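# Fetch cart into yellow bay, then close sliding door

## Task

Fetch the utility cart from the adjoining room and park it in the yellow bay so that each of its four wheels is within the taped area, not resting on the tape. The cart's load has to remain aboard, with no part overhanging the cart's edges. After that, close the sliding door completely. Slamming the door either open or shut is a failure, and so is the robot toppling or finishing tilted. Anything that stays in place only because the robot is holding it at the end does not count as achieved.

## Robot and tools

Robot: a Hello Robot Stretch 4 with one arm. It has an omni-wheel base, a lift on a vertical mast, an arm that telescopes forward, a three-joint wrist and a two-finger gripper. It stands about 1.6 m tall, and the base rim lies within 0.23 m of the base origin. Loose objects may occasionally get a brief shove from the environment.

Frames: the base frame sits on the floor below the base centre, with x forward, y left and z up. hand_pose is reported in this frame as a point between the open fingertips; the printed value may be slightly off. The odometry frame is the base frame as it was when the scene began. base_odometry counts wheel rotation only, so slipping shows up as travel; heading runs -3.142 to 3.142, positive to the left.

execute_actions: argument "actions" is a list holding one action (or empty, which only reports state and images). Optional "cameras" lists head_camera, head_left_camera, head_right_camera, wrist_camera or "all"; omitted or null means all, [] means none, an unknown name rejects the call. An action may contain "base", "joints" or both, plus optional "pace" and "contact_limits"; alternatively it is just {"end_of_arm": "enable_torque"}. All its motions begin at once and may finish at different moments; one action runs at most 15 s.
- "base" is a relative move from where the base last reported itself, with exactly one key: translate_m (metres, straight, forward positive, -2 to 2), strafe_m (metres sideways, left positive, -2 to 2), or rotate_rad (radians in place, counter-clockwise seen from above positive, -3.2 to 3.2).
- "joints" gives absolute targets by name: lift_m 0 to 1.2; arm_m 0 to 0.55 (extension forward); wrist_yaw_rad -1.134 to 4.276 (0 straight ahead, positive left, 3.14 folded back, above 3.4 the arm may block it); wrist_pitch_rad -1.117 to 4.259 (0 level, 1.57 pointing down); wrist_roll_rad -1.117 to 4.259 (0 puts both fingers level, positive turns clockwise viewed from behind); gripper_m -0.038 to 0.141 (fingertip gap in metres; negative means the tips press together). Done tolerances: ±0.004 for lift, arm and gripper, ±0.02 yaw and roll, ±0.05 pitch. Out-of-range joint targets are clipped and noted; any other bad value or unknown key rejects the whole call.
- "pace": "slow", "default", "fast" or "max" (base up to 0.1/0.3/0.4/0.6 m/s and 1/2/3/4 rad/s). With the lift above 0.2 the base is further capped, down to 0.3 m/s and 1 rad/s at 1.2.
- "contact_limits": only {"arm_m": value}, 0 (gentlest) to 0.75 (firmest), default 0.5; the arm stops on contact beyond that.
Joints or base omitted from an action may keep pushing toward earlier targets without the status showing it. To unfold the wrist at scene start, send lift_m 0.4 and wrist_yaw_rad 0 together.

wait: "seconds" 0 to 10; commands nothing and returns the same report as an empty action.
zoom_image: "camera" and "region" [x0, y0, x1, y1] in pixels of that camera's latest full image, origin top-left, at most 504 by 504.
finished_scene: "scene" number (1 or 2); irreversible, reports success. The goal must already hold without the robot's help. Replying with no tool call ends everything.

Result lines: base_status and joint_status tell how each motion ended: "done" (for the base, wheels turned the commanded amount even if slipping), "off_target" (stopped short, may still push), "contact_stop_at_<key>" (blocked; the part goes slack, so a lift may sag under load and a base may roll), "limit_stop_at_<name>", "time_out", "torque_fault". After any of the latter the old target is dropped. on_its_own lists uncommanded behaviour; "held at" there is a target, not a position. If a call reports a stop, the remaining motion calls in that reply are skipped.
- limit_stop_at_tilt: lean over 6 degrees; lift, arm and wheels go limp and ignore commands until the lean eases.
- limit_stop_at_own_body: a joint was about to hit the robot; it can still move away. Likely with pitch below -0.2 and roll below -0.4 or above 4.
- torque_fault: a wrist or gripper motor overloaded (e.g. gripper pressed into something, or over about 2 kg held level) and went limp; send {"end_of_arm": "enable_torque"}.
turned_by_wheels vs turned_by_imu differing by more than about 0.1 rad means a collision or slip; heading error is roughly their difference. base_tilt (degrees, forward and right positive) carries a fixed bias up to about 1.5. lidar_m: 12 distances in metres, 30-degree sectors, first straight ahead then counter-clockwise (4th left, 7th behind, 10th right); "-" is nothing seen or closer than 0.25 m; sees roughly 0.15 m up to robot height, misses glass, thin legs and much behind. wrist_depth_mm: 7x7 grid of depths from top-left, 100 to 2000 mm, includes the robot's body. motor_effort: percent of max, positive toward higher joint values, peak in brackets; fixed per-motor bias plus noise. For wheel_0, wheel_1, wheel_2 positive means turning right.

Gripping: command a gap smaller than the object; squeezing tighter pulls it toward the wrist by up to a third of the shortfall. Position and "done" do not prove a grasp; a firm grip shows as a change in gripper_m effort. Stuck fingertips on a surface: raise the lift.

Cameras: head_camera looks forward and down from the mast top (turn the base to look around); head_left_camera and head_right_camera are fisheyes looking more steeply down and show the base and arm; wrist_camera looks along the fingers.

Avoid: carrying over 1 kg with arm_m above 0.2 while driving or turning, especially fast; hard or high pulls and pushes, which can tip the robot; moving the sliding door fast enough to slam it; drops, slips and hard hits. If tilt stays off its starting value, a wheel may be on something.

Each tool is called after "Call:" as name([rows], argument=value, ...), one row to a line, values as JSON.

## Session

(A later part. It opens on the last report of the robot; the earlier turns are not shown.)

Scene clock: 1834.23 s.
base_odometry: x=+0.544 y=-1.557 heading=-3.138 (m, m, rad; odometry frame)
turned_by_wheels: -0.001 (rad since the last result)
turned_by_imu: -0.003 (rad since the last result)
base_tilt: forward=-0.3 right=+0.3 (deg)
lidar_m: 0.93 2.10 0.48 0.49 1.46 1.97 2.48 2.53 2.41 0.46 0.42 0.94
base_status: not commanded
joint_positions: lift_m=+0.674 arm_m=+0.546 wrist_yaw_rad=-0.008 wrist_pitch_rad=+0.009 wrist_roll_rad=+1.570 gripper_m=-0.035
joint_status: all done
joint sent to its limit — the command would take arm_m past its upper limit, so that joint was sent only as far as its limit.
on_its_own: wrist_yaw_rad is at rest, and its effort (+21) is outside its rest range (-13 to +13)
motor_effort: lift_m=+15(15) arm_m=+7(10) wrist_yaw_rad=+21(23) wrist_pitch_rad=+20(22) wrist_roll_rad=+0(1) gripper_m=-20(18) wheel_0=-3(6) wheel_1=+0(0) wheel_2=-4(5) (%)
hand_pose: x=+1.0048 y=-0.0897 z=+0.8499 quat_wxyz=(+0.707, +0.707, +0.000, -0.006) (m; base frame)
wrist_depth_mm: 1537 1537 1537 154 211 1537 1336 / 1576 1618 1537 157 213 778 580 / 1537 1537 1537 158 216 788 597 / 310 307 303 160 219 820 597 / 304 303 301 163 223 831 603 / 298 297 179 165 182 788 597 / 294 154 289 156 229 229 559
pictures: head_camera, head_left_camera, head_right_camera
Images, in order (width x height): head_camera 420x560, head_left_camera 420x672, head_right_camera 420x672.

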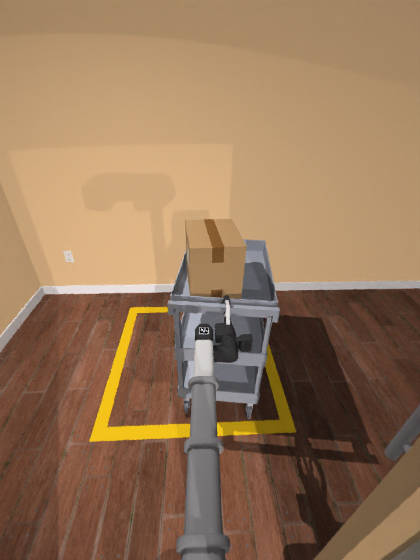

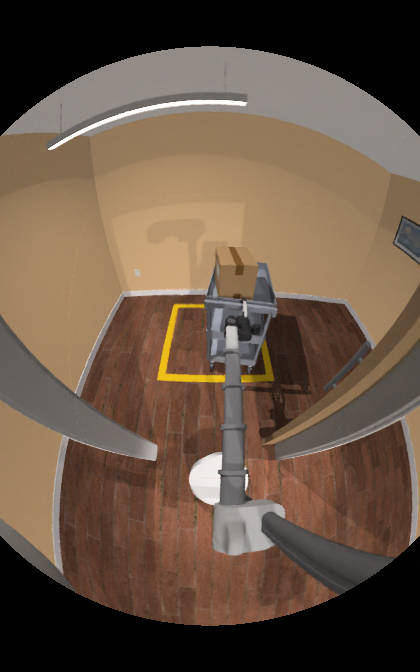

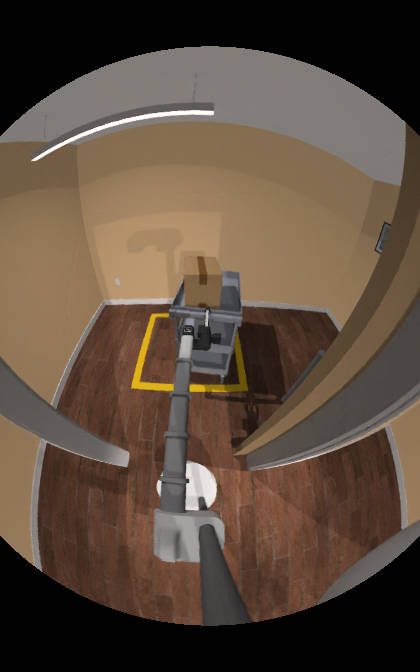

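Call:
execute_actions([
  {"base":{"strafe_m":0.13},"pace":"slow"},
], cameras=[])

Call:
execute_actions([
  {"joints":{"arm_m":0.2},"pace":"slow"},
], cameras=["head_camera"])

Scene clock: 1846.20 s.
base_odometry: x=+0.545 y=-1.687 heading=-3.138 (m, m, rad; odometry frame)
turned_by_wheels: -0.001 (rad since the last result)
turned_by_imu: -0.004 (rad since the last result)
base_tilt: forward=-0.3 right=+0.2 (deg)
lidar_m: 0.93 1.91 0.35 0.38 1.32 1.79 2.47 2.60 2.56 0.60 0.53 0.88
base_status: done
joint_positions: lift_m=+0.674 arm_m=+0.547 wrist_yaw_rad=-0.003 wrist_pitch_rad=+0.009 wrist_roll_rad=+1.570 gripper_m=-0.034
joint_status: not commanded
motor_effort: lift_m=+15(15) arm_m=+5(7) wrist_yaw_rad=+6(27) wrist_pitch_rad=+19(20) wrist_roll_rad=+0(1) gripper_m=-17(21) wheel_0=-6(17) wheel_1=-1(4) wheel_2=-2(5) (%)
hand_pose: x=+1.0057 y=-0.0883 z=+0.8499 quat_wxyz=(+0.707, +0.707, +0.002, -0.004) (m; base frame)
wrist_depth_mm: 1537 1576 1537 128 182 647 603 / 1537 1537 1537 134 190 741 603 / 1499 294 290 139 197 788 603 / 298 296 294 146 209 778 597 / 301 298 298 154 218 788 597 / 307 304 182 163 182 1464 569 / 314 153 306 158 241 1430 530
pictures: none
No camera images: the call's "cameras" was empty. Leave "cameras" out to get every camera's image.

Scene clock: 1850.97 s.
base_odometry: x=+0.545 y=-1.688 heading=-3.137 (m, m, rad; odometry frame)
turned_by_wheels: +0.001 (rad since the last result)
turned_by_imu: +0.000 (rad since the last result)
base_tilt: forward=-0.4 right=+0.3 (deg)
lidar_m: 0.60 1.93 0.36 0.36 1.33 1.79 2.47 2.55 2.59 0.58 0.52 0.58
base_status: not commanded
joint_positions: lift_m=+0.674 arm_m=+0.201 wrist_yaw_rad=+0.009 wrist_pitch_rad=+0.010 wrist_roll_rad=+1.570 gripper_m=-0.034
joint_status: all done
on_its_own: wrist_yaw_rad is at rest, and its effort (-28) is outside its rest range (-13 to +13)
motor_effort: lift_m=+15(15) arm_m=-7(10) wrist_yaw_rad=-28(29) wrist_pitch_rad=+16(20) wrist_roll_rad=+1(1) gripper_m=-23(25) wheel_0=+3(6) wheel_1=+0(1) wheel_2=+6(5) (%)
hand_pose: x=+0.6614 y=-0.0849 z=+0.8496 quat_wxyz=(+0.708, +0.707, +0.007, +0.000) (m; base frame)
wrist_depth_mm: 1863 1921 1808 144 200 1708 603 / 1983 1863 1863 148 204 759 609 / 1983 1808 1863 152 209 778 603 / 306 304 301 157 216 778 603 / 304 303 300 160 222 831 597 / 301 298 183 165 181 768 597 / 300 153 297 167 233 1661 549
pictures: head_camera
Images, in order (width x height): head_camera 420x560.

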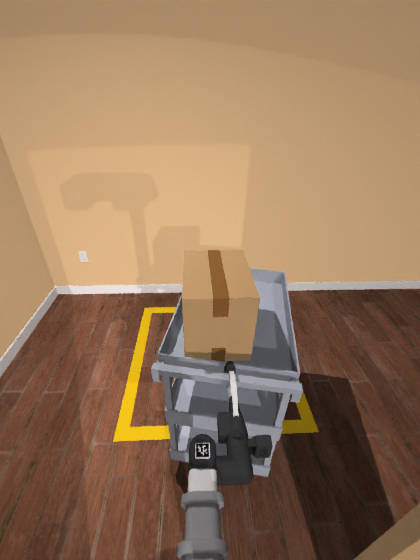

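Call:
execute_actions([
  {"joints":{"gripper_m":0.07}},
], cameras=[])

Call:
execute_actions([
  {"joints":{"arm_m":0.07}},
], cameras=[])

Call:
execute_actions([
  {"base":{"strafe_m":-0.05},"pace":"slow"},
], cameras=[])

Call:
execute_actions([
  {"joints":{"arm_m":0.21},"pace":"slow"},
], cameras=["wrist_camera"])

Call:
execute_actions([
  {"joints":{"gripper_m":-0.035}},
], cameras=[])

Call:
execute_actions([
  {"base":{"strafe_m":-0.11},"pace":"slow"},
], cameras=["head_camera"])

Scene clock: 1867.73 s.
base_odometry: x=+0.545 y=-1.688 heading=-3.137 (m, m, rad; odometry frame)
turned_by_wheels: +0.000 (rad since the last result)
turned_by_imu: -0.001 (rad since the last result)
base_tilt: forward=-0.3 right=+0.2 (deg)
lidar_m: 0.60 1.93 0.37 0.35 1.32 1.79 2.48 2.58 2.56 0.59 0.54 0.60
base_status: not commanded
joint_positions: lift_m=+0.674 arm_m=+0.201 wrist_yaw_rad=+0.003 wrist_pitch_rad=+0.012 wrist_roll_rad=+1.570 gripper_m=+0.070
joint_status: all done
motor_effort: lift_m=+15(15) arm_m=-4(7) wrist_yaw_rad=-11(28) wrist_pitch_rad=+10(15) wrist_roll_rad=+1(1) gripper_m=+0(20) wheel_0=+5(4) wheel_1=+0(0) wheel_2=+5(6) (%)
hand_pose: x=+0.6604 y=-0.0865 z=+0.8489 quat_wxyz=(+0.707, +0.707, +0.005, -0.003) (m; base frame)
wrist_depth_mm: - 1921 1921 153 208 1708 603 / 1983 1921 1983 157 215 778 597 / 1921 1921 1808 163 220 809 580 / 314 312 310 167 225 820 597 / 312 309 309 171 232 854 597 / 309 309 195 175 234 831 597 / 309 306 304 151 243 1708 554
pictures: none
No camera images: the call's "cameras" was empty. Leave "cameras" out to get every camera's image.

Scene clock: 1869.17 s.
base_odometry: x=+0.545 y=-1.687 heading=-3.138 (m, m, rad; odometry frame)
turned_by_wheels: +0.000 (rad since the last result)
turned_by_imu: -0.001 (rad since the last result)
base_tilt: forward=-0.4 right=+0.2 (deg)
lidar_m: 0.58 1.93 0.34 0.36 1.33 1.79 2.47 2.56 2.54 0.60 0.52 0.61
base_status: not commanded
joint_positions: lift_m=+0.674 arm_m=+0.071 wrist_yaw_rad=+0.000 wrist_pitch_rad=+0.018 wrist_roll_rad=+1.570 gripper_m=+0.070
joint_status: all done
motor_effort: lift_m=+15(15) arm_m=-6(6) wrist_yaw_rad=-2(11) wrist_pitch_rad=-8(9) wrist_roll_rad=+1(0) gripper_m=-4(1) wheel_0=+1(5) wheel_1=+0(0) wheel_2=+2(4) (%)
hand_pose: x=+0.5304 y=-0.0874 z=+0.8472 quat_wxyz=(+0.707, +0.707, +0.006, -0.006) (m; base frame)
wrist_depth_mm: - - - 277 334 338 340 / - 1983 - 336 343 931 569 / - 1983 1921 345 351 878 591 / 1921 445 442 353 359 854 585 / - 439 436 364 976 866 580 / 1983 436 198 373 195 788 591 / 1983 439 436 144 1983 661 574
pictures: none
No camera images: the call's "cameras" was empty. Leave "cameras" out to get every camera's image.

Scene clock: 1870.77 s.
base_odometry: x=+0.545 y=-1.638 heading=-3.138 (m, m, rad; odometry frame)
turned_by_wheels: +0.000 (rad since the last result)
turned_by_imu: -0.001 (rad since the last result)
base_tilt: forward=-0.5 right=+0.2 (deg)
lidar_m: 0.58 0.65 0.40 0.40 1.37 1.86 2.49 2.59 2.51 0.54 0.49 0.58
base_status: done
joint_positions: lift_m=+0.674 arm_m=+0.071 wrist_yaw_rad=+0.000 wrist_pitch_rad=+0.018 wrist_roll_rad=+1.570 gripper_m=+0.070
joint_status: not commanded
motor_effort: lift_m=+15(15) arm_m=-6(6) wrist_yaw_rad=-2(2) wrist_pitch_rad=-7(6) wrist_roll_rad=+0(0) gripper_m=-3(1) wheel_0=+0(6) wheel_1=-3(6) wheel_2=+0(1) (%)
hand_pose: x=+0.5304 y=-0.0874 z=+0.8472 quat_wxyz=(+0.707, +0.707, +0.006, -0.006) (m; base frame)
wrist_depth_mm: - - 1921 - - 1983 1336 / - - 1983 272 332 340 336 / 1983 - - 338 342 866 597 / 1983 - 1983 343 349 878 591 / 1921 445 439 353 357 878 585 / 1921 445 196 364 195 798 585 / - 439 439 145 - 683 591
pictures: none
No camera images: the call's "cameras" was empty. Leave "cameras" out to get every camera's image.

Scene clock: 1873.47 s.
base_odometry: x=+0.545 y=-1.638 heading=-3.138 (m, m, rad; odometry frame)
turned_by_wheels: +0.000 (rad since the last result)
turned_by_imu: -0.001 (rad since the last result)
base_tilt: forward=-0.3 right=+0.3 (deg)
lidar_m: 0.62 0.69 0.41 0.40 1.38 1.85 2.49 2.57 2.53 0.55 0.49 0.62
base_status: not commanded
joint_positions: lift_m=+0.674 arm_m=+0.209 wrist_yaw_rad=+0.000 wrist_pitch_rad=+0.019 wrist_roll_rad=+1.570 gripper_m=+0.070
joint_status: all done
motor_effort: lift_m=+15(15) arm_m=+6(10) wrist_yaw_rad=-2(7) wrist_pitch_rad=-9(12) wrist_roll_rad=+0(0) gripper_m=-1(4) wheel_0=+0(1) wheel_1=-2(3) wheel_2=-1(1) (%)
hand_pose: x=+0.6682 y=-0.0875 z=+0.8470 quat_wxyz=(+0.707, +0.707, +0.007, -0.007) (m; base frame)
wrist_depth_mm: 1921 1921 1863 161 160 224 699 / 1863 1921 1921 166 224 707 549 / 1863 1863 1808 171 228 831 580 / 1863 1808 1921 176 236 854 585 / 1863 329 330 180 242 878 580 / 1863 330 196 186 195 788 585 / 1863 329 329 144 258 661 574
pictures: wrist_camera
Images, in order (width x height): wrist_camera 616x392.

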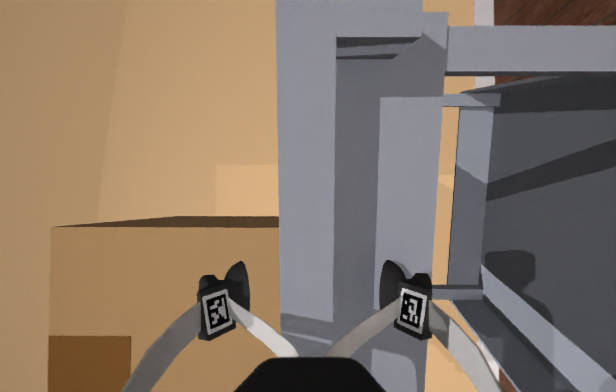

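Scene clock: 1875.20 s.
base_odometry: x=+0.544 y=-1.638 heading=-3.138 (m, m, rad; odometry frame)
turned_by_wheels: +0.000 (rad since the last result)
turned_by_imu: +0.000 (rad since the last result)
base_tilt: forward=-0.3 right=+0.2 (deg)
lidar_m: 0.61 0.67 0.41 0.42 1.39 1.86 2.48 2.58 2.50 0.54 0.47 0.63
base_status: not commanded
joint_positions: lift_m=+0.674 arm_m=+0.209 wrist_yaw_rad=+0.000 wrist_pitch_rad=+0.016 wrist_roll_rad=+1.570 gripper_m=-0.034
joint_status: all done
motor_effort: lift_m=+15(15) arm_m=+3(6) wrist_yaw_rad=-2(9) wrist_pitch_rad=+3(9) wrist_roll_rad=+0(0) gripper_m=-20(22) wheel_0=+0(0) wheel_1=-3(3) wheel_2=+1(1) (%)
hand_pose: x=+0.6688 y=-0.0875 z=+0.8479 quat_wxyz=(+0.707, +0.707, +0.006, -0.006) (m; base frame)
wrist_depth_mm: 1983 1921 1863 149 155 210 211 / 1863 1921 1808 154 211 759 559 / 1863 1808 1808 158 216 809 591 / 1863 1921 1863 163 221 820 585 / 320 317 319 167 229 842 585 / 319 315 182 172 182 788 591 / 319 314 315 174 240 155 574
pictures: none
No camera images: the call's "cameras" was empty. Leave "cameras" out to get every camera's image.

Scene clock: 1877.43 s.
base_odometry: x=+0.544 y=-1.528 heading=-3.137 (m, m, rad; odometry frame)
turned_by_wheels: +0.000 (rad since the last result)
turned_by_imu: +0.001 (rad since the last result)
base_tilt: forward=-0.4 right=+0.2 (deg)
lidar_m: 0.58 0.62 0.52 0.53 1.51 2.01 2.47 2.59 2.39 0.46 0.39 0.45
base_status: done
joint_positions: lift_m=+0.674 arm_m=+0.209 wrist_yaw_rad=+0.002 wrist_pitch_rad=+0.014 wrist_roll_rad=+1.570 gripper_m=-0.035
joint_status: not commanded
motor_effort: lift_m=+15(15) arm_m=+3(3) wrist_yaw_rad=-8(31) wrist_pitch_rad=+6(6) wrist_roll_rad=+0(0) gripper_m=-14(20) wheel_0=+6(13) wheel_1=+0(7) wheel_2=+0(4) (%)
hand_pose: x=+0.6690 y=-0.0868 z=+0.8485 quat_wxyz=(+0.707, +0.707, +0.006, -0.004) (m; base frame)
wrist_depth_mm: 1921 1921 1921 161 160 1808 1336 / 1983 1921 1808 162 220 225 224 / 1921 1983 1863 163 221 778 569 / 1921 1808 1983 163 222 831 591 / 1863 1863 1921 164 224 820 597 / 312 307 183 164 182 820 591 / 303 298 297 149 224 224 591
pictures: head_camera
Images, in order (width x height): head_camera 420x560.

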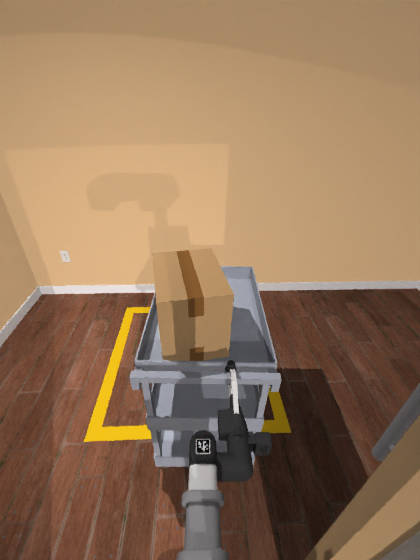

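Call:
execute_actions([
  {"joints":{"arm_m":0.38},"pace":"slow"},
], cameras=["head_camera"])

Call:
execute_actions([
  {"base":{"strafe_m":0.06},"pace":"slow"},
], cameras=[])

Call:
execute_actions([
  {"joints":{"arm_m":0.54},"pace":"slow"},
], cameras=["head_camera","head_left_camera","head_right_camera"])

Scene clock: 1887.77 s.
base_odometry: x=+0.544 y=-1.527 heading=-3.138 (m, m, rad; odometry frame)
turned_by_wheels: -0.001 (rad since the last result)
turned_by_imu: -0.003 (rad since the last result)
base_tilt: forward=-0.4 right=+0.2 (deg)
lidar_m: 0.77 0.81 0.51 0.51 1.50 2.05 2.49 2.59 2.35 0.49 0.38 0.42
base_status: not commanded
joint_positions: lift_m=+0.674 arm_m=+0.379 wrist_yaw_rad=-0.007 wrist_pitch_rad=+0.013 wrist_roll_rad=+1.570 gripper_m=-0.035
joint_status: all done
on_its_own: wrist_yaw_rad is at rest, and its effort (+19) is outside its rest range (-13 to +13)
motor_effort: lift_m=+15(15) arm_m=+7(9) wrist_yaw_rad=+19(21) wrist_pitch_rad=+5(10) wrist_roll_rad=+0(0) gripper_m=-16(17) wheel_0=-2(6) wheel_1=+0(0) wheel_2=-4(4) (%)
hand_pose: x=+0.8374 y=-0.0895 z=+0.8487 quat_wxyz=(+0.707, +0.707, +0.002, -0.007) (m; base frame)
wrist_depth_mm: 1756 1756 1756 161 160 1708 1366 / 1708 1708 1756 162 220 225 329 / 1756 1756 1756 162 221 798 574 / 1661 1708 1661 163 222 820 603 / 1756 1756 1618 164 224 831 597 / 310 306 182 164 182 842 597 / 303 294 298 149 225 224 591
pictures: head_camera
Images, in order (width x height): head_camera 420x560.

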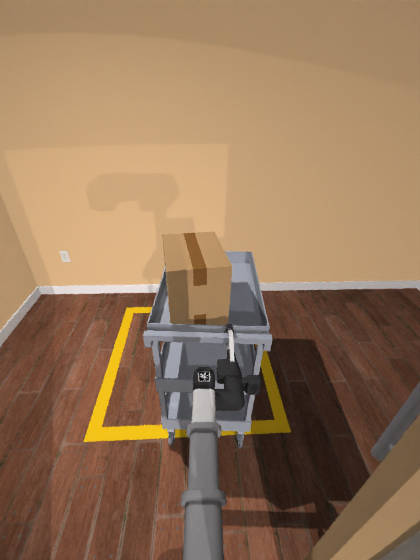

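Scene clock: 1889.50 s.
base_odometry: x=+0.544 y=-1.587 heading=-3.139 (m, m, rad; odometry frame)
turned_by_wheels: -0.001 (rad since the last result)
turned_by_imu: -0.002 (rad since the last result)
base_tilt: forward=-0.4 right=+0.3 (deg)
lidar_m: 0.76 2.10 0.47 0.45 1.41 1.91 2.47 2.57 2.46 0.49 0.45 0.79
base_status: done
joint_positions: lift_m=+0.674 arm_m=+0.379 wrist_yaw_rad=-0.005 wrist_pitch_rad=+0.013 wrist_roll_rad=+1.570 gripper_m=-0.034
joint_status: not commanded
motor_effort: lift_m=+15(15) arm_m=+5(7) wrist_yaw_rad=+12(26) wrist_pitch_rad=+11(10) wrist_roll_rad=+0(0) gripper_m=-17(20) wheel_0=-5(13) wheel_1=+1(2) wheel_2=-4(5) (%)
hand_pose: x=+0.8381 y=-0.0888 z=+0.8488 quat_wxyz=(+0.707, +0.707, +0.003, -0.006) (m; base frame)
wrist_depth_mm: 1756 1756 1756 149 148 211 699 / 1756 1756 1708 153 210 212 525 / 1756 1661 1708 156 213 768 603 / 1661 1661 1661 159 218 831 603 / 1756 315 312 163 221 831 591 / 314 314 183 165 181 798 591 / 310 307 306 167 231 647 597
pictures: none
No camera images: the call's "cameras" was empty. Leave "cameras" out to get every camera's image.

Scene clock: 1892.37 s.
base_odometry: x=+0.544 y=-1.588 heading=-3.138 (m, m, rad; odometry frame)
turned_by_wheels: +0.001 (rad since the last result)
turned_by_imu: +0.000 (rad since the last result)
base_tilt: forward=-0.4 right=+0.3 (deg)
lidar_m: 0.93 2.07 0.44 0.46 1.43 1.93 2.47 2.58 2.45 0.49 0.44 2.35
base_status: not commanded
joint_positions: lift_m=+0.674 arm_m=+0.539 wrist_yaw_rad=+0.000 wrist_pitch_rad=+0.013 wrist_roll_rad=+1.570 gripper_m=-0.035
joint_status: all done
motor_effort: lift_m=+15(15) arm_m=+8(9) wrist_yaw_rad=-2(17) wrist_pitch_rad=+7(10) wrist_roll_rad=+1(1) gripper_m=-17(17) wheel_0=+2(5) wheel_1=+1(1) wheel_2=-3(3) (%)
hand_pose: x=+0.9981 y=-0.0874 z=+0.8488 quat_wxyz=(+0.707, +0.707, +0.005, -0.004) (m; base frame)
wrist_depth_mm: 1618 1499 1537 148 147 210 691 / 1576 1537 1537 152 208 213 539 / 1537 1499 1499 155 214 778 591 / 1537 1576 1537 158 219 809 597 / 1499 315 312 162 223 831 597 / 312 314 183 165 182 809 597 / 309 309 307 167 232 654 597
pictures: head_camera, head_left_camera, head_right_camera
Images, in order (width x height): head_camera 420x560, head_left_camera 420x672, head_right_camera 420x672.

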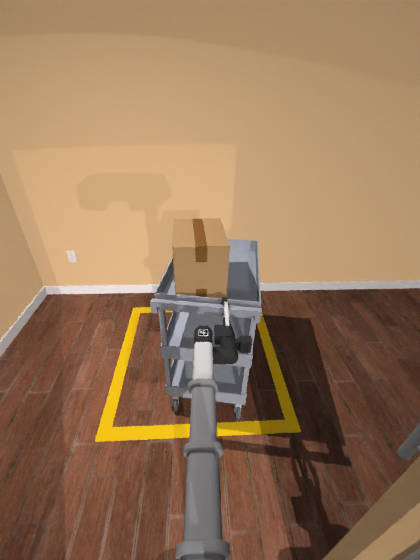

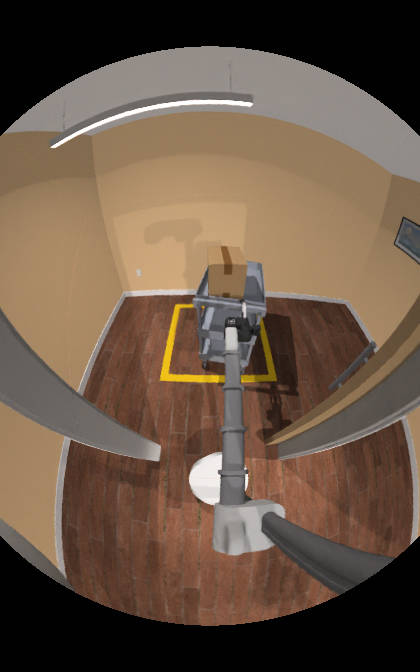

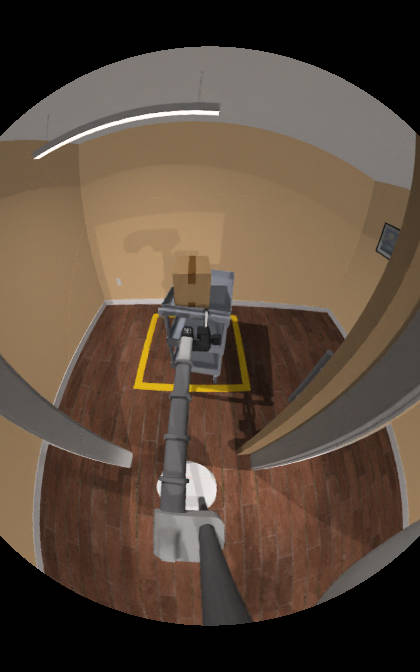

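Call:
execute_actions([
  {"base":{"strafe_m":-0.04},"pace":"slow"},
], cameras=[])

Call:
execute_actions([
  {"base":{"translate_m":0.05},"pace":"slow"},
], cameras=[])

Call:
execute_actions([
  {"joints":{"gripper_m":0.07}},
], cameras=[])

Call:
execute_actions([
  {"joints":{"arm_m":0.0}},
])

Scene clock: 1909.37 s.
base_odometry: x=+0.544 y=-1.548 heading=-3.137 (m, m, rad; odometry frame)
turned_by_wheels: +0.001 (rad since the last result)
turned_by_imu: +0.000 (rad since the last result)
base_tilt: forward=-0.4 right=+0.1 (deg)
lidar_m: 0.92 2.15 0.51 0.49 1.46 1.99 2.46 2.55 2.43 0.50 0.41 2.35
base_status: done
joint_positions: lift_m=+0.674 arm_m=+0.539 wrist_yaw_rad=+0.008 wrist_pitch_rad=+0.012 wrist_roll_rad=+1.570 gripper_m=-0.034
joint_status: not commanded
on_its_own: wrist_yaw_rad is at rest, and its effort (-26) is outside its rest range (-13 to +13)
motor_effort: lift_m=+15(15) arm_m=+5(7) wrist_yaw_rad=-26(29) wrist_pitch_rad=+10(10) wrist_roll_rad=+0(0) gripper_m=-18(20) wheel_0=+8(11) wheel_1=+1(2) wheel_2=+6(6) (%)
hand_pose: x=+0.9992 y=-0.0851 z=+0.8488 quat_wxyz=(+0.707, +0.707, +0.007, -0.002) (m; base frame)
wrist_depth_mm: 1576 1576 1537 154 153 1464 1255 / 1537 1576 1537 157 215 229 329 / 1537 1537 1537 159 216 788 597 / 1576 1464 1537 162 220 831 597 / 1537 317 317 164 224 831 585 / 312 310 183 167 181 820 603 / 309 306 303 167 230 654 591
pictures: none
No camera images: the call's "cameras" was empty. Leave "cameras" out to get every camera's image.

Scene clock: 1911.07 s.
base_odometry: x=+0.494 y=-1.548 heading=-3.138 (m, m, rad; odometry frame)
turned_by_wheels: -0.001 (rad since the last result)
turned_by_imu: -0.002 (rad since the last result)
base_tilt: forward=-0.3 right=+0.3 (deg)
lidar_m: 0.91 2.11 0.51 0.47 1.49 1.94 2.52 2.63 2.41 0.44 0.38 2.30
base_status: done
joint_positions: lift_m=+0.674 arm_m=+0.539 wrist_yaw_rad=-0.006 wrist_pitch_rad=+0.012 wrist_roll_rad=+1.570 gripper_m=-0.035
joint_status: not commanded
on_its_own: wrist_yaw_rad is at rest, and its effort (+16) is outside its rest range (-13 to +13)
motor_effort: lift_m=+15(15) arm_m=+5(5) wrist_yaw_rad=+16(22) wrist_pitch_rad=+9(8) wrist_roll_rad=+0(1) gripper_m=-17(18) wheel_0=-3(10) wheel_1=+1(5) wheel_2=-8(11) (%)
hand_pose: x=+0.9979 y=-0.0892 z=+0.8488 quat_wxyz=(+0.707, +0.707, +0.002, -0.007) (m; base frame)
wrist_depth_mm: 1537 1537 1537 165 165 1537 1336 / 1576 1499 1464 166 225 229 707 / 1499 1499 1464 166 224 831 569 / 1499 1499 1430 166 225 831 597 / 1464 1464 1430 167 225 842 597 / 312 309 182 166 181 820 591 / 303 297 296 166 226 225 591
pictures: none
No camera images: the call's "cameras" was empty. Leave "cameras" out to get every camera's image.

Scene clock: 1912.80 s.
base_odometry: x=+0.494 y=-1.548 heading=-3.138 (m, m, rad; odometry frame)
turned_by_wheels: +0.000 (rad since the last result)
turned_by_imu: -0.001 (rad since the last result)
base_tilt: forward=-0.4 right=+0.2 (deg)
lidar_m: 0.93 2.14 0.53 0.47 1.48 1.97 2.53 2.62 2.41 0.44 0.38 2.28
base_status: not commanded
joint_positions: lift_m=+0.674 arm_m=+0.539 wrist_yaw_rad=-0.007 wrist_pitch_rad=+0.013 wrist_roll_rad=+1.570 gripper_m=+0.070
joint_status: all done
on_its_own: wrist_yaw_rad is at rest, and its effort (+19) is outside its rest range (-13 to +13)
motor_effort: lift_m=+15(15) arm_m=+5(5) wrist_yaw_rad=+19(21) wrist_pitch_rad=+5(9) wrist_roll_rad=+0(0) gripper_m=+3(21) wheel_0=-4(4) wheel_1=+0(1) wheel_2=-8(8) (%)
hand_pose: x=+0.9978 y=-0.0895 z=+0.8486 quat_wxyz=(+0.707, +0.707, +0.002, -0.007) (m; base frame)
wrist_depth_mm: 1499 1499 1499 176 181 1499 1308 / 1464 1464 1499 175 235 240 239 / 1499 1464 1537 176 235 1499 569 / 1537 1499 1464 175 235 842 597 / 1464 1499 1464 175 235 854 591 / 322 317 312 175 234 842 585 / 312 307 304 149 235 759 585
pictures: none
No camera images: the call's "cameras" was empty. Leave "cameras" out to get every camera's image.

Scene clock: 1915.43 s.
base_odometry: x=+0.494 y=-1.548 heading=-3.137 (m, m, rad; odometry frame)
turned_by_wheels: +0.001 (rad since the last result)
turned_by_imu: +0.000 (rad since the last result)
base_tilt: forward=-0.3 right=+0.2 (deg)
lidar_m: 0.91 2.14 0.51 0.48 1.48 1.96 2.54 2.65 2.42 0.43 0.38 2.31
base_status: not commanded
joint_positions: lift_m=+0.674 arm_m=+0.001 wrist_yaw_rad=+0.000 wrist_pitch_rad=+0.018 wrist_roll_rad=+1.570 gripper_m=+0.070
joint_status: all done
motor_effort: lift_m=+15(15) arm_m=-6(8) wrist_yaw_rad=-2(18) wrist_pitch_rad=-7(7) wrist_roll_rad=-1(0) gripper_m=-2(3) wheel_0=+0(5) wheel_1=+0(1) wheel_2=-1(8) (%)
hand_pose: x=+0.4604 y=-0.0874 z=+0.8471 quat_wxyz=(+0.707, +0.707, +0.006, -0.007) (m; base frame)
wrist_depth_mm: - - - - - - 1336 / - - - - - 1863 1336 / - - - - - 1661 1205 / - 1983 - 778 - 759 1098 / - 1921 866 778 - 768 1078 / 1983 1921 196 768 195 778 1060 / - 1983 - 145 1397 778 1182
pictures: head_camera, head_left_camera, head_right_camera, wrist_camera
Images, in order (width x height): head_camera 420x560, head_left_camera 420x672, head_right_camera 420x672, wrist_camera 616x392.

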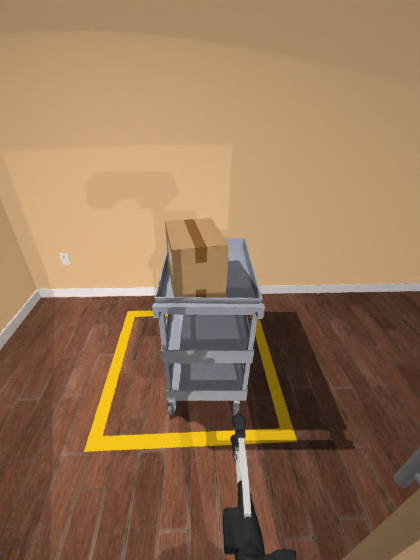

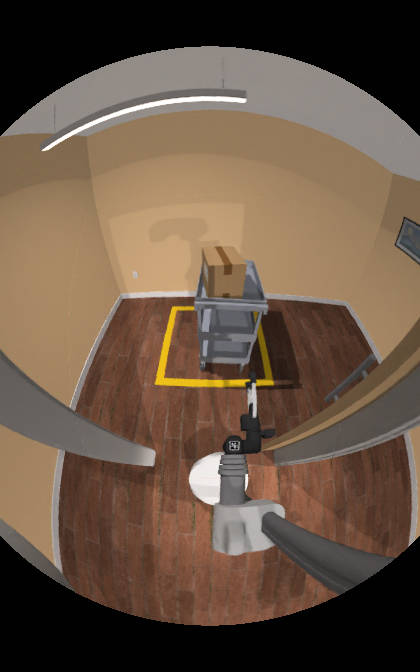

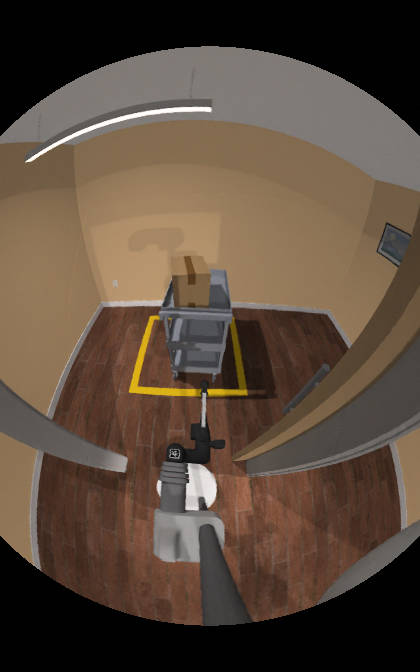

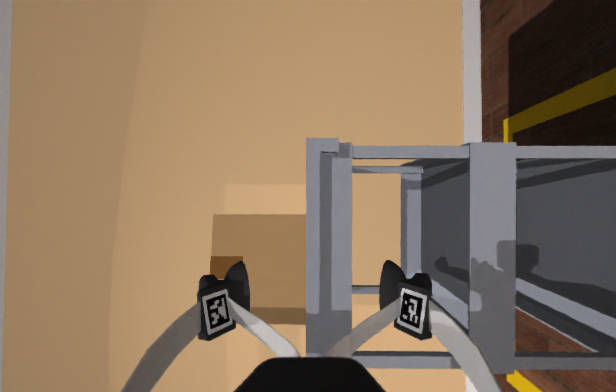

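Call:
execute_actions([
  {"base":{"translate_m":0.36},"joints":{"lift_m":0.87,"gripper_m":0.1}},
], cameras=[])

Call:
execute_actions([
  {"base":{"rotate_rad":-1.57},"pace":"slow"},
])

Scene clock: 1942.17 s.
base_odometry: x=+0.134 y=-1.550 heading=-3.137 (m, m, rad; odometry frame)
turned_by_wheels: +0.000 (rad since the last result)
turned_by_imu: -0.002 (rad since the last result)
base_tilt: forward=-0.4 right=+0.2 (deg)
lidar_m: 0.56 0.58 1.52 0.76 0.51 1.98 2.91 3.00 0.32 0.34 2.36 0.61
base_status: done
joint_positions: lift_m=+0.870 arm_m=+0.001 wrist_yaw_rad=+0.000 wrist_pitch_rad=+0.018 wrist_roll_rad=+1.570 gripper_m=+0.100
joint_status: all done
motor_effort: lift_m=+22(21) arm_m=-6(6) wrist_yaw_rad=-2(2) wrist_pitch_rad=-8(8) wrist_roll_rad=+0(1) gripper_m=-2(1) wheel_0=+1(5) wheel_1=+2(6) wheel_2=-1(11) (%)
hand_pose: x=+0.4604 y=-0.0874 z=+1.0426 quat_wxyz=(+0.707, +0.707, +0.007, -0.006) (m; base frame)
wrist_depth_mm: 1618 1708 1661 1708 1576 1661 1618 / 1708 1708 1708 1618 1661 1661 1397 / 1708 1661 1708 1708 1661 415 407 / 1661 1661 1618 1708 1042 418 413 / 1661 1661 1708 496 496 415 603 / 1618 1576 200 484 213 359 603 / 1618 1618 1618 146 466 362 564
pictures: none
No camera images: the call's "cameras" was empty. Leave "cameras" out to get every camera's image.

Scene clock: 1945.13 s.
base_odometry: x=+0.134 y=-1.550 heading=+1.579 (m, m, rad; odometry frame)
turned_by_wheels: -1.567 (rad since the last result)
turned_by_imu: -1.445 (rad since the last result)
base_tilt: forward=-0.4 right=+0.1 (deg)
lidar_m: 0.35 2.39 0.57 0.54 1.94 1.50 0.57 0.58 2.41 2.89 2.93 0.29
base_status: done
joint_positions: lift_m=+0.870 arm_m=+0.000 wrist_yaw_rad=+0.022 wrist_pitch_rad=+0.019 wrist_roll_rad=+1.576 gripper_m=+0.100
joint_status: not commanded
on_its_own: wrist_yaw_rad is at rest, and its effort (-65) is outside its rest range (-13 to +13); wrist_roll_rad is at rest, and its effort (-18) is outside its rest range (-13 to +13)
motor_effort: lift_m=+21(22) arm_m=+0(6) wrist_yaw_rad=-65(100) wrist_pitch_rad=-8(10) wrist_roll_rad=-18(24) gripper_m=-4(1) wheel_0=+20(36) wheel_1=+3(9) wheel_2=+10(20) (%)
hand_pose: x=+0.4611 y=-0.0811 z=+1.0425 quat_wxyz=(+0.705, +0.709, +0.014, +0.001) (m; base frame)
wrist_depth_mm: - - - - - - - / - - - - - - - / 1863 - - - - 113 1397 / - - - - - 120 1464 / 1921 - - - - 120 1464 / 115 114 114 114 113 113 112 / 1863 132 - 114 - 128 1537
pictures: head_camera, head_left_camera, head_right_camera, wrist_camera
Images, in order (width x height): head_camera 420x560, head_left_camera 420x672, head_right_camera 420x672, wrist_camera 616x392.

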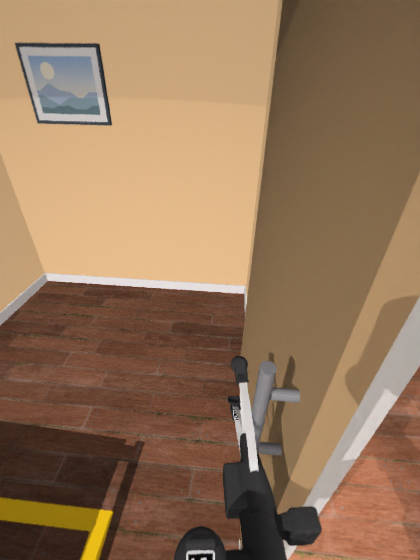

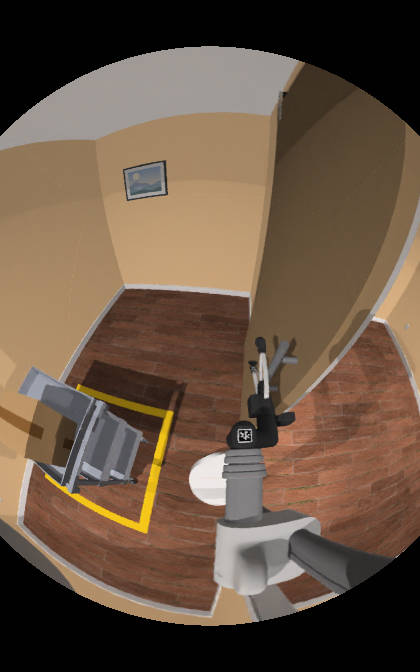

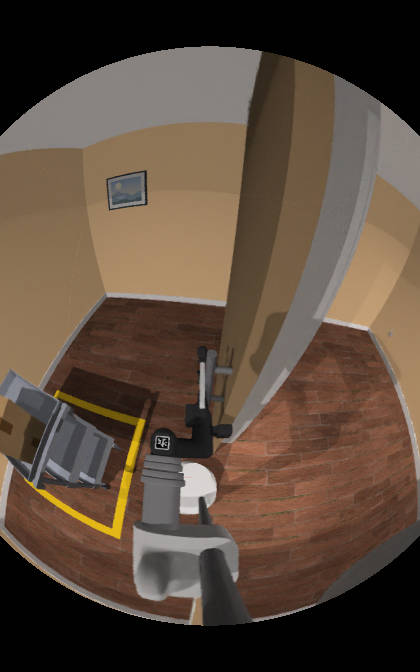

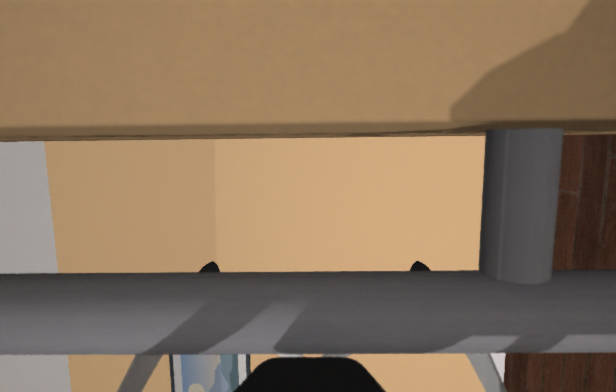

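Call:
execute_actions([
  {"base":{"strafe_m":0.06},"pace":"slow"},
], cameras=[])

Call:
execute_actions([
  {"base":{"translate_m":-0.22},"pace":"slow"},
], cameras=[])

Call:
execute_actions([
  {"base":{"rotate_rad":-0.12},"joints":{"wrist_roll_rad":0,"wrist_yaw_rad":-0.3,"gripper_m":0.08},"pace":"slow"},
])

Scene clock: 1953.87 s.
base_odometry: x=+0.074 y=-1.550 heading=+1.579 (m, m, rad; odometry frame)
turned_by_wheels: +0.000 (rad since the last result)
turned_by_imu: -0.002 (rad since the last result)
base_tilt: forward=-0.4 right=+0.3 (deg)
lidar_m: 1.09 2.29 0.49 0.48 0.55 1.51 0.63 0.60 2.38 2.91 0.54 0.34
base_status: done
joint_positions: lift_m=+0.870 arm_m=+0.000 wrist_yaw_rad=+0.000 wrist_pitch_rad=+0.019 wrist_roll_rad=+1.571 gripper_m=+0.100
joint_status: not commanded
motor_effort: lift_m=+21(21) arm_m=+1(0) wrist_yaw_rad=-2(66) wrist_pitch_rad=-8(7) wrist_roll_rad=-2(18) gripper_m=-1(2) wheel_0=-1(17) wheel_1=+4(8) wheel_2=+0(8) (%)
hand_pose: x=+0.4593 y=-0.0874 z=+1.0425 quat_wxyz=(+0.707, +0.707, +0.007, -0.007) (m; base frame)
wrist_depth_mm: 162 163 163 162 163 122 115 / 291 291 291 291 293 123 252 / 121 120 120 120 119 118 564 / 121 121 121 121 120 119 1366 / - - - - - - 1576 / - - 201 - 212 - 1618 / - - - 145 - - 1576
pictures: none
No camera images: the call's "cameras" was empty. Leave "cameras" out to get every camera's image.

Scene clock: 1957.37 s.
base_odometry: x=+0.076 y=-1.770 heading=+1.579 (m, m, rad; odometry frame)
turned_by_wheels: +0.000 (rad since the last result)
turned_by_imu: -0.001 (rad since the last result)
base_tilt: forward=-0.4 right=+0.2 (deg)
lidar_m: 0.58 0.68 0.53 0.50 1.63 1.26 0.59 0.36 2.05 2.90 3.18 0.51
base_status: done
joint_positions: lift_m=+0.870 arm_m=+0.000 wrist_yaw_rad=+0.000 wrist_pitch_rad=+0.019 wrist_roll_rad=+1.571 gripper_m=+0.100
joint_status: not commanded
motor_effort: lift_m=+21(21) arm_m=+1(1) wrist_yaw_rad=-2(3) wrist_pitch_rad=-9(8) wrist_roll_rad=-1(1) gripper_m=-5(1) wheel_0=-1(4) wheel_1=-3(9) wheel_2=+2(8) (%)
hand_pose: x=+0.4593 y=-0.0874 z=+1.0425 quat_wxyz=(+0.707, +0.707, +0.007, -0.007) (m; base frame)
wrist_depth_mm: 377 373 373 373 373 368 370 / 277 278 274 274 273 272 271 / 820 842 466 842 466 831 854 / - - 342 342 342 - 1618 / - - - - - - 1618 / - - 200 - 212 - 1618 / - - - 145 - - 1576
pictures: none
No camera images: the call's "cameras" was empty. Leave "cameras" out to get every camera's image.

Scene clock: 1959.03 s.
base_odometry: x=+0.076 y=-1.770 heading=+1.459 (m, m, rad; odometry frame)
turned_by_wheels: -0.119 (rad since the last result)
turned_by_imu: -0.121 (rad since the last result)
base_tilt: forward=-0.4 right=+0.2 (deg)
lidar_m: 0.52 2.54 0.54 0.51 1.84 1.33 0.85 0.36 0.44 2.90 3.05 0.52
base_status: done
joint_positions: lift_m=+0.870 arm_m=+0.000 wrist_yaw_rad=-0.300 wrist_pitch_rad=+0.019 wrist_roll_rad=+0.000 gripper_m=+0.080
joint_status: all done
motor_effort: lift_m=+21(21) arm_m=+0(0) wrist_yaw_rad=-3(5) wrist_pitch_rad=-7(9) wrist_roll_rad=-1(8) gripper_m=-1(3) wheel_0=+1(4) wheel_1=+4(7) wheel_2=+3(5) (%)
hand_pose: x=+0.4206 y=-0.1687 z=+1.0425 quat_wxyz=(+0.989, +0.002, +0.009, -0.149) (m; base frame)
wrist_depth_mm: - - 539 449 - - - / - - 392 449 - - - / - - 370 455 - - - / 1983 - 394 452 - - - / - - 368 459 484 - - / 1983 - 197 455 195 - - / - - 402 143 - - -
pictures: head_camera, head_left_camera, head_right_camera, wrist_camera
Images, in order (width x height): head_camera 420x560, head_left_camera 420x672, head_right_camera 420x672, wrist_camera 616x392.

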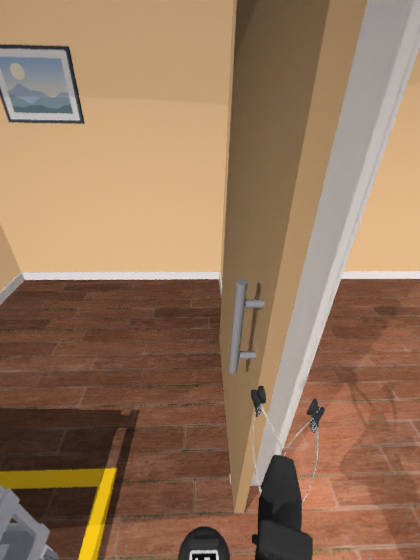

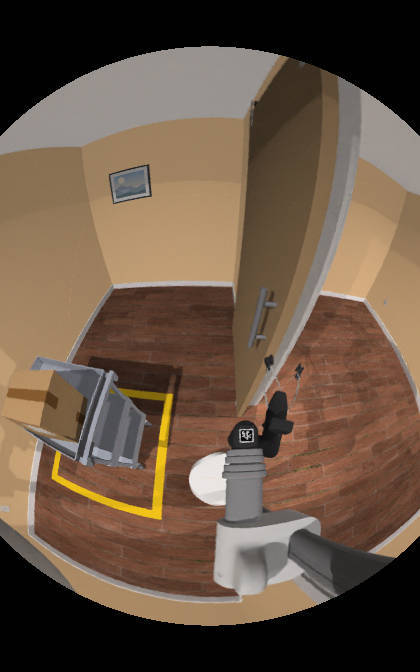

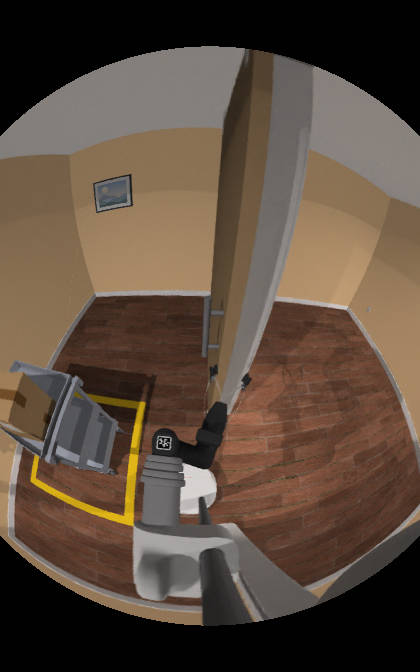

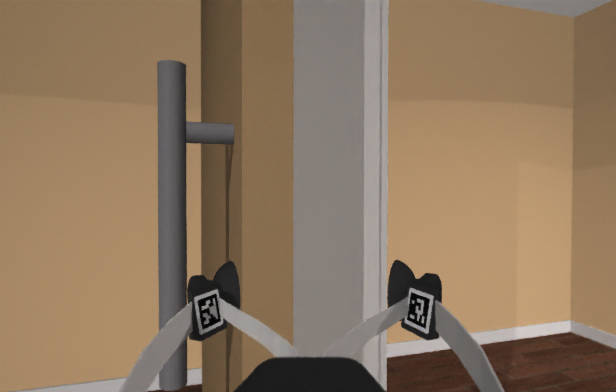

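Call:
execute_actions([
  {"base":{"strafe_m":0.12},"pace":"slow"},
], cameras=["head_camera","wrist_camera"])

Scene clock: 1972.17 s.
base_odometry: x=-0.043 y=-1.757 heading=+1.460 (m, m, rad; odometry frame)
turned_by_wheels: +0.000 (rad since the last result)
turned_by_imu: -0.002 (rad since the last result)
base_tilt: forward=-0.3 right=+0.1 (deg)
lidar_m: 0.96 0.59 0.43 0.41 1.72 1.33 1.25 0.44 0.45 3.03 3.17 0.59
base_status: done
joint_positions: lift_m=+0.870 arm_m=+0.000 wrist_yaw_rad=-0.300 wrist_pitch_rad=+0.019 wrist_roll_rad=+0.000 gripper_m=+0.080
joint_status: not commanded
motor_effort: lift_m=+21(21) arm_m=+1(1) wrist_yaw_rad=-2(3) wrist_pitch_rad=-10(10) wrist_roll_rad=-2(1) gripper_m=-2(5) wheel_0=-1(5) wheel_1=+4(5) wheel_2=+0(1) (%)
hand_pose: x=+0.4206 y=-0.1687 z=+1.0425 quat_wxyz=(+0.989, +0.002, +0.009, -0.149) (m; base frame)
wrist_depth_mm: - - - 544 368 - - / 1983 - - 496 366 - - / 1983 - - 424 370 - - / 1983 - - 459 373 - - / - - - 455 370 - - / 1983 - 198 415 195 - - / - - - 143 370 512 -
pictures: head_camera, wrist_camera
Images, in order (width x height): head_camera 420x560, wrist_camera 616x392.

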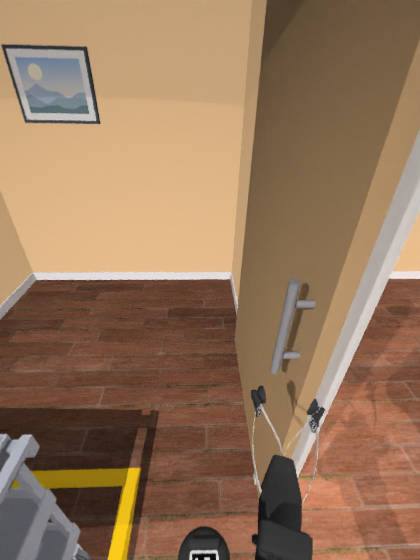

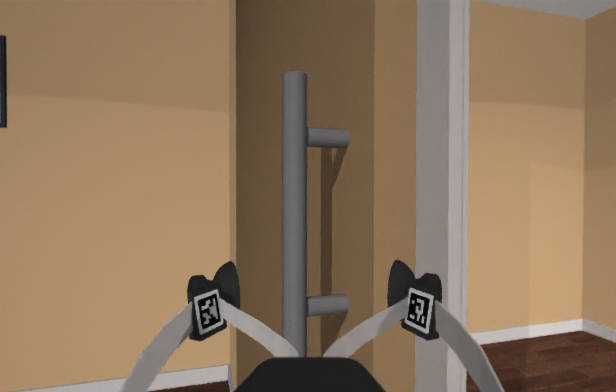

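Call:
execute_actions([
  {"joints":{"wrist_yaw_rad":-0.1,"lift_m":0.9,"wrist_yaw_rad":-0.5,"arm_m":0.2},"pace":"slow"},
], cameras=["head_camera","wrist_camera"])

Scene clock: 1985.37 s.
base_odometry: x=-0.043 y=-1.757 heading=+1.460 (m, m, rad; odometry frame)
turned_by_wheels: +0.000 (rad since the last result)
turned_by_imu: -0.002 (rad since the last result)
base_tilt: forward=-0.4 right=+0.3 (deg)
lidar_m: 0.96 0.60 0.42 0.39 1.74 1.32 1.26 0.48 0.47 3.03 3.18 0.61
base_status: not commanded
joint_positions: lift_m=+0.900 arm_m=+0.199 wrist_yaw_rad=-0.500 wrist_pitch_rad=+0.018 wrist_roll_rad=+0.000 gripper_m=+0.080
joint_status: all done
motor_effort: lift_m=+22(22) arm_m=+6(14) wrist_yaw_rad=-1(51) wrist_pitch_rad=-4(8) wrist_roll_rad=-1(1) gripper_m=-2(3) wheel_0=+1(8) wheel_1=+4(3) wheel_2=-2(3) (%)
hand_pose: x=+0.5810 y=-0.2151 z=+1.0727 quat_wxyz=(+0.969, +0.002, +0.009, -0.248) (m; base frame)
wrist_depth_mm: 1756 1983 549 322 253 382 - / 1808 1983 554 304 252 384 - / 1708 1921 559 290 255 379 - / 1756 1863 559 310 254 384 - / 1808 1983 564 307 255 387 - / 1808 1983 198 307 195 384 - / 1808 1808 559 143 254 370 -
pictures: head_camera, wrist_camera
Images, in order (width x height): head_camera 420x560, wrist_camera 616x392.

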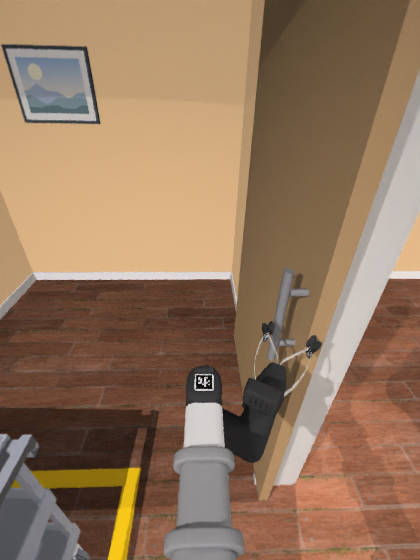

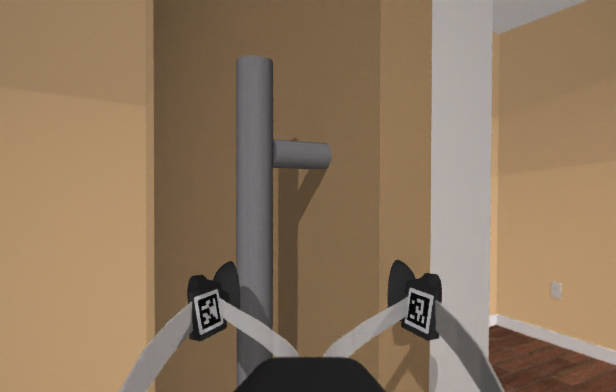

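Call:
execute_actions([
  {"joints":{"wrist_yaw_rad":-0.4,"gripper_m":0.07},"pace":"slow"},
], cameras=[])

Call:
execute_actions([
  {"joints":{"arm_m":0.26},"pace":"slow"},
], cameras=["wrist_camera"])

Scene clock: 1992.27 s.
base_odometry: x=-0.043 y=-1.757 heading=+1.459 (m, m, rad; odometry frame)
turned_by_wheels: -0.001 (rad since the last result)
turned_by_imu: -0.002 (rad since the last result)
base_tilt: forward=-0.3 right=+0.3 (deg)
lidar_m: 0.96 0.57 0.44 0.40 1.72 1.31 1.24 0.48 0.44 3.04 3.18 0.63
base_status: not commanded
joint_positions: lift_m=+0.900 arm_m=+0.199 wrist_yaw_rad=-0.415 wrist_pitch_rad=+0.018 wrist_roll_rad=+0.000 gripper_m=+0.070
joint_status: all done
on_its_own: wrist_yaw_rad is at rest, and its effort (+41) is outside its rest range (-13 to +13)
motor_effort: lift_m=+22(22) arm_m=+6(6) wrist_yaw_rad=+41(63) wrist_pitch_rad=-7(6) wrist_roll_rad=-1(0) gripper_m=-11(7) wheel_0=-3(4) wheel_1=+1(3) wheel_2=-7(7) (%)
hand_pose: x=+0.5985 y=-0.1963 z=+1.0727 quat_wxyz=(+0.978, +0.002, +0.009, -0.206) (m; base frame)
wrist_depth_mm: 1863 1983 741 370 246 336 - / 1756 1921 741 306 247 334 - / 1756 1983 750 274 247 336 - / 1808 1983 741 304 247 336 - / 1808 1983 750 304 247 340 - / 1808 1983 196 306 213 340 - / 1808 1863 750 154 246 329 -
pictures: none
No camera images: the call's "cameras" was empty. Leave "cameras" out to get every camera's image.

Scene clock: 1994.10 s.
base_odometry: x=-0.044 y=-1.757 heading=+1.459 (m, m, rad; odometry frame)
turned_by_wheels: +0.000 (rad since the last result)
turned_by_imu: +0.000 (rad since the last result)
base_tilt: forward=-0.5 right=+0.2 (deg)
lidar_m: 0.71 0.59 0.42 0.40 1.71 1.31 1.25 0.44 0.47 3.03 3.16 0.68
base_status: not commanded
joint_positions: lift_m=+0.900 arm_m=+0.258 wrist_yaw_rad=-0.421 wrist_pitch_rad=+0.018 wrist_roll_rad=+0.000 gripper_m=+0.070
joint_status: all done
on_its_own: wrist_yaw_rad is at rest, and its effort (+59) is outside its rest range (-13 to +13)
motor_effort: lift_m=+22(22) arm_m=+12(13) wrist_yaw_rad=+59(71) wrist_pitch_rad=-8(5) wrist_roll_rad=-1(1) gripper_m=-8(9) wheel_0=+0(4) wheel_1=+1(1) wheel_2=-9(9) (%)
hand_pose: x=+0.6564 y=-0.1977 z=+1.0727 quat_wxyz=(+0.978, +0.002, +0.009, -0.209) (m; base frame)
wrist_depth_mm: 1708 1921 732 366 244 262 291 / 1756 1921 732 303 245 262 291 / 1808 1983 732 271 245 263 294 / 1708 1921 741 306 247 264 296 / 1708 1921 723 304 246 266 300 / 1756 1921 196 303 246 263 300 / 1756 1921 732 154 239 251 301
pictures: wrist_camera
Images, in order (width x height): wrist_camera 616x392.

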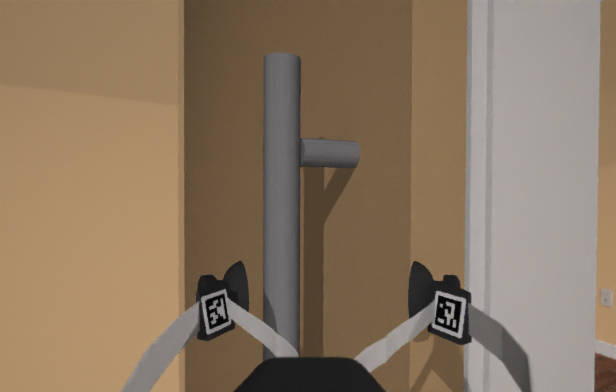

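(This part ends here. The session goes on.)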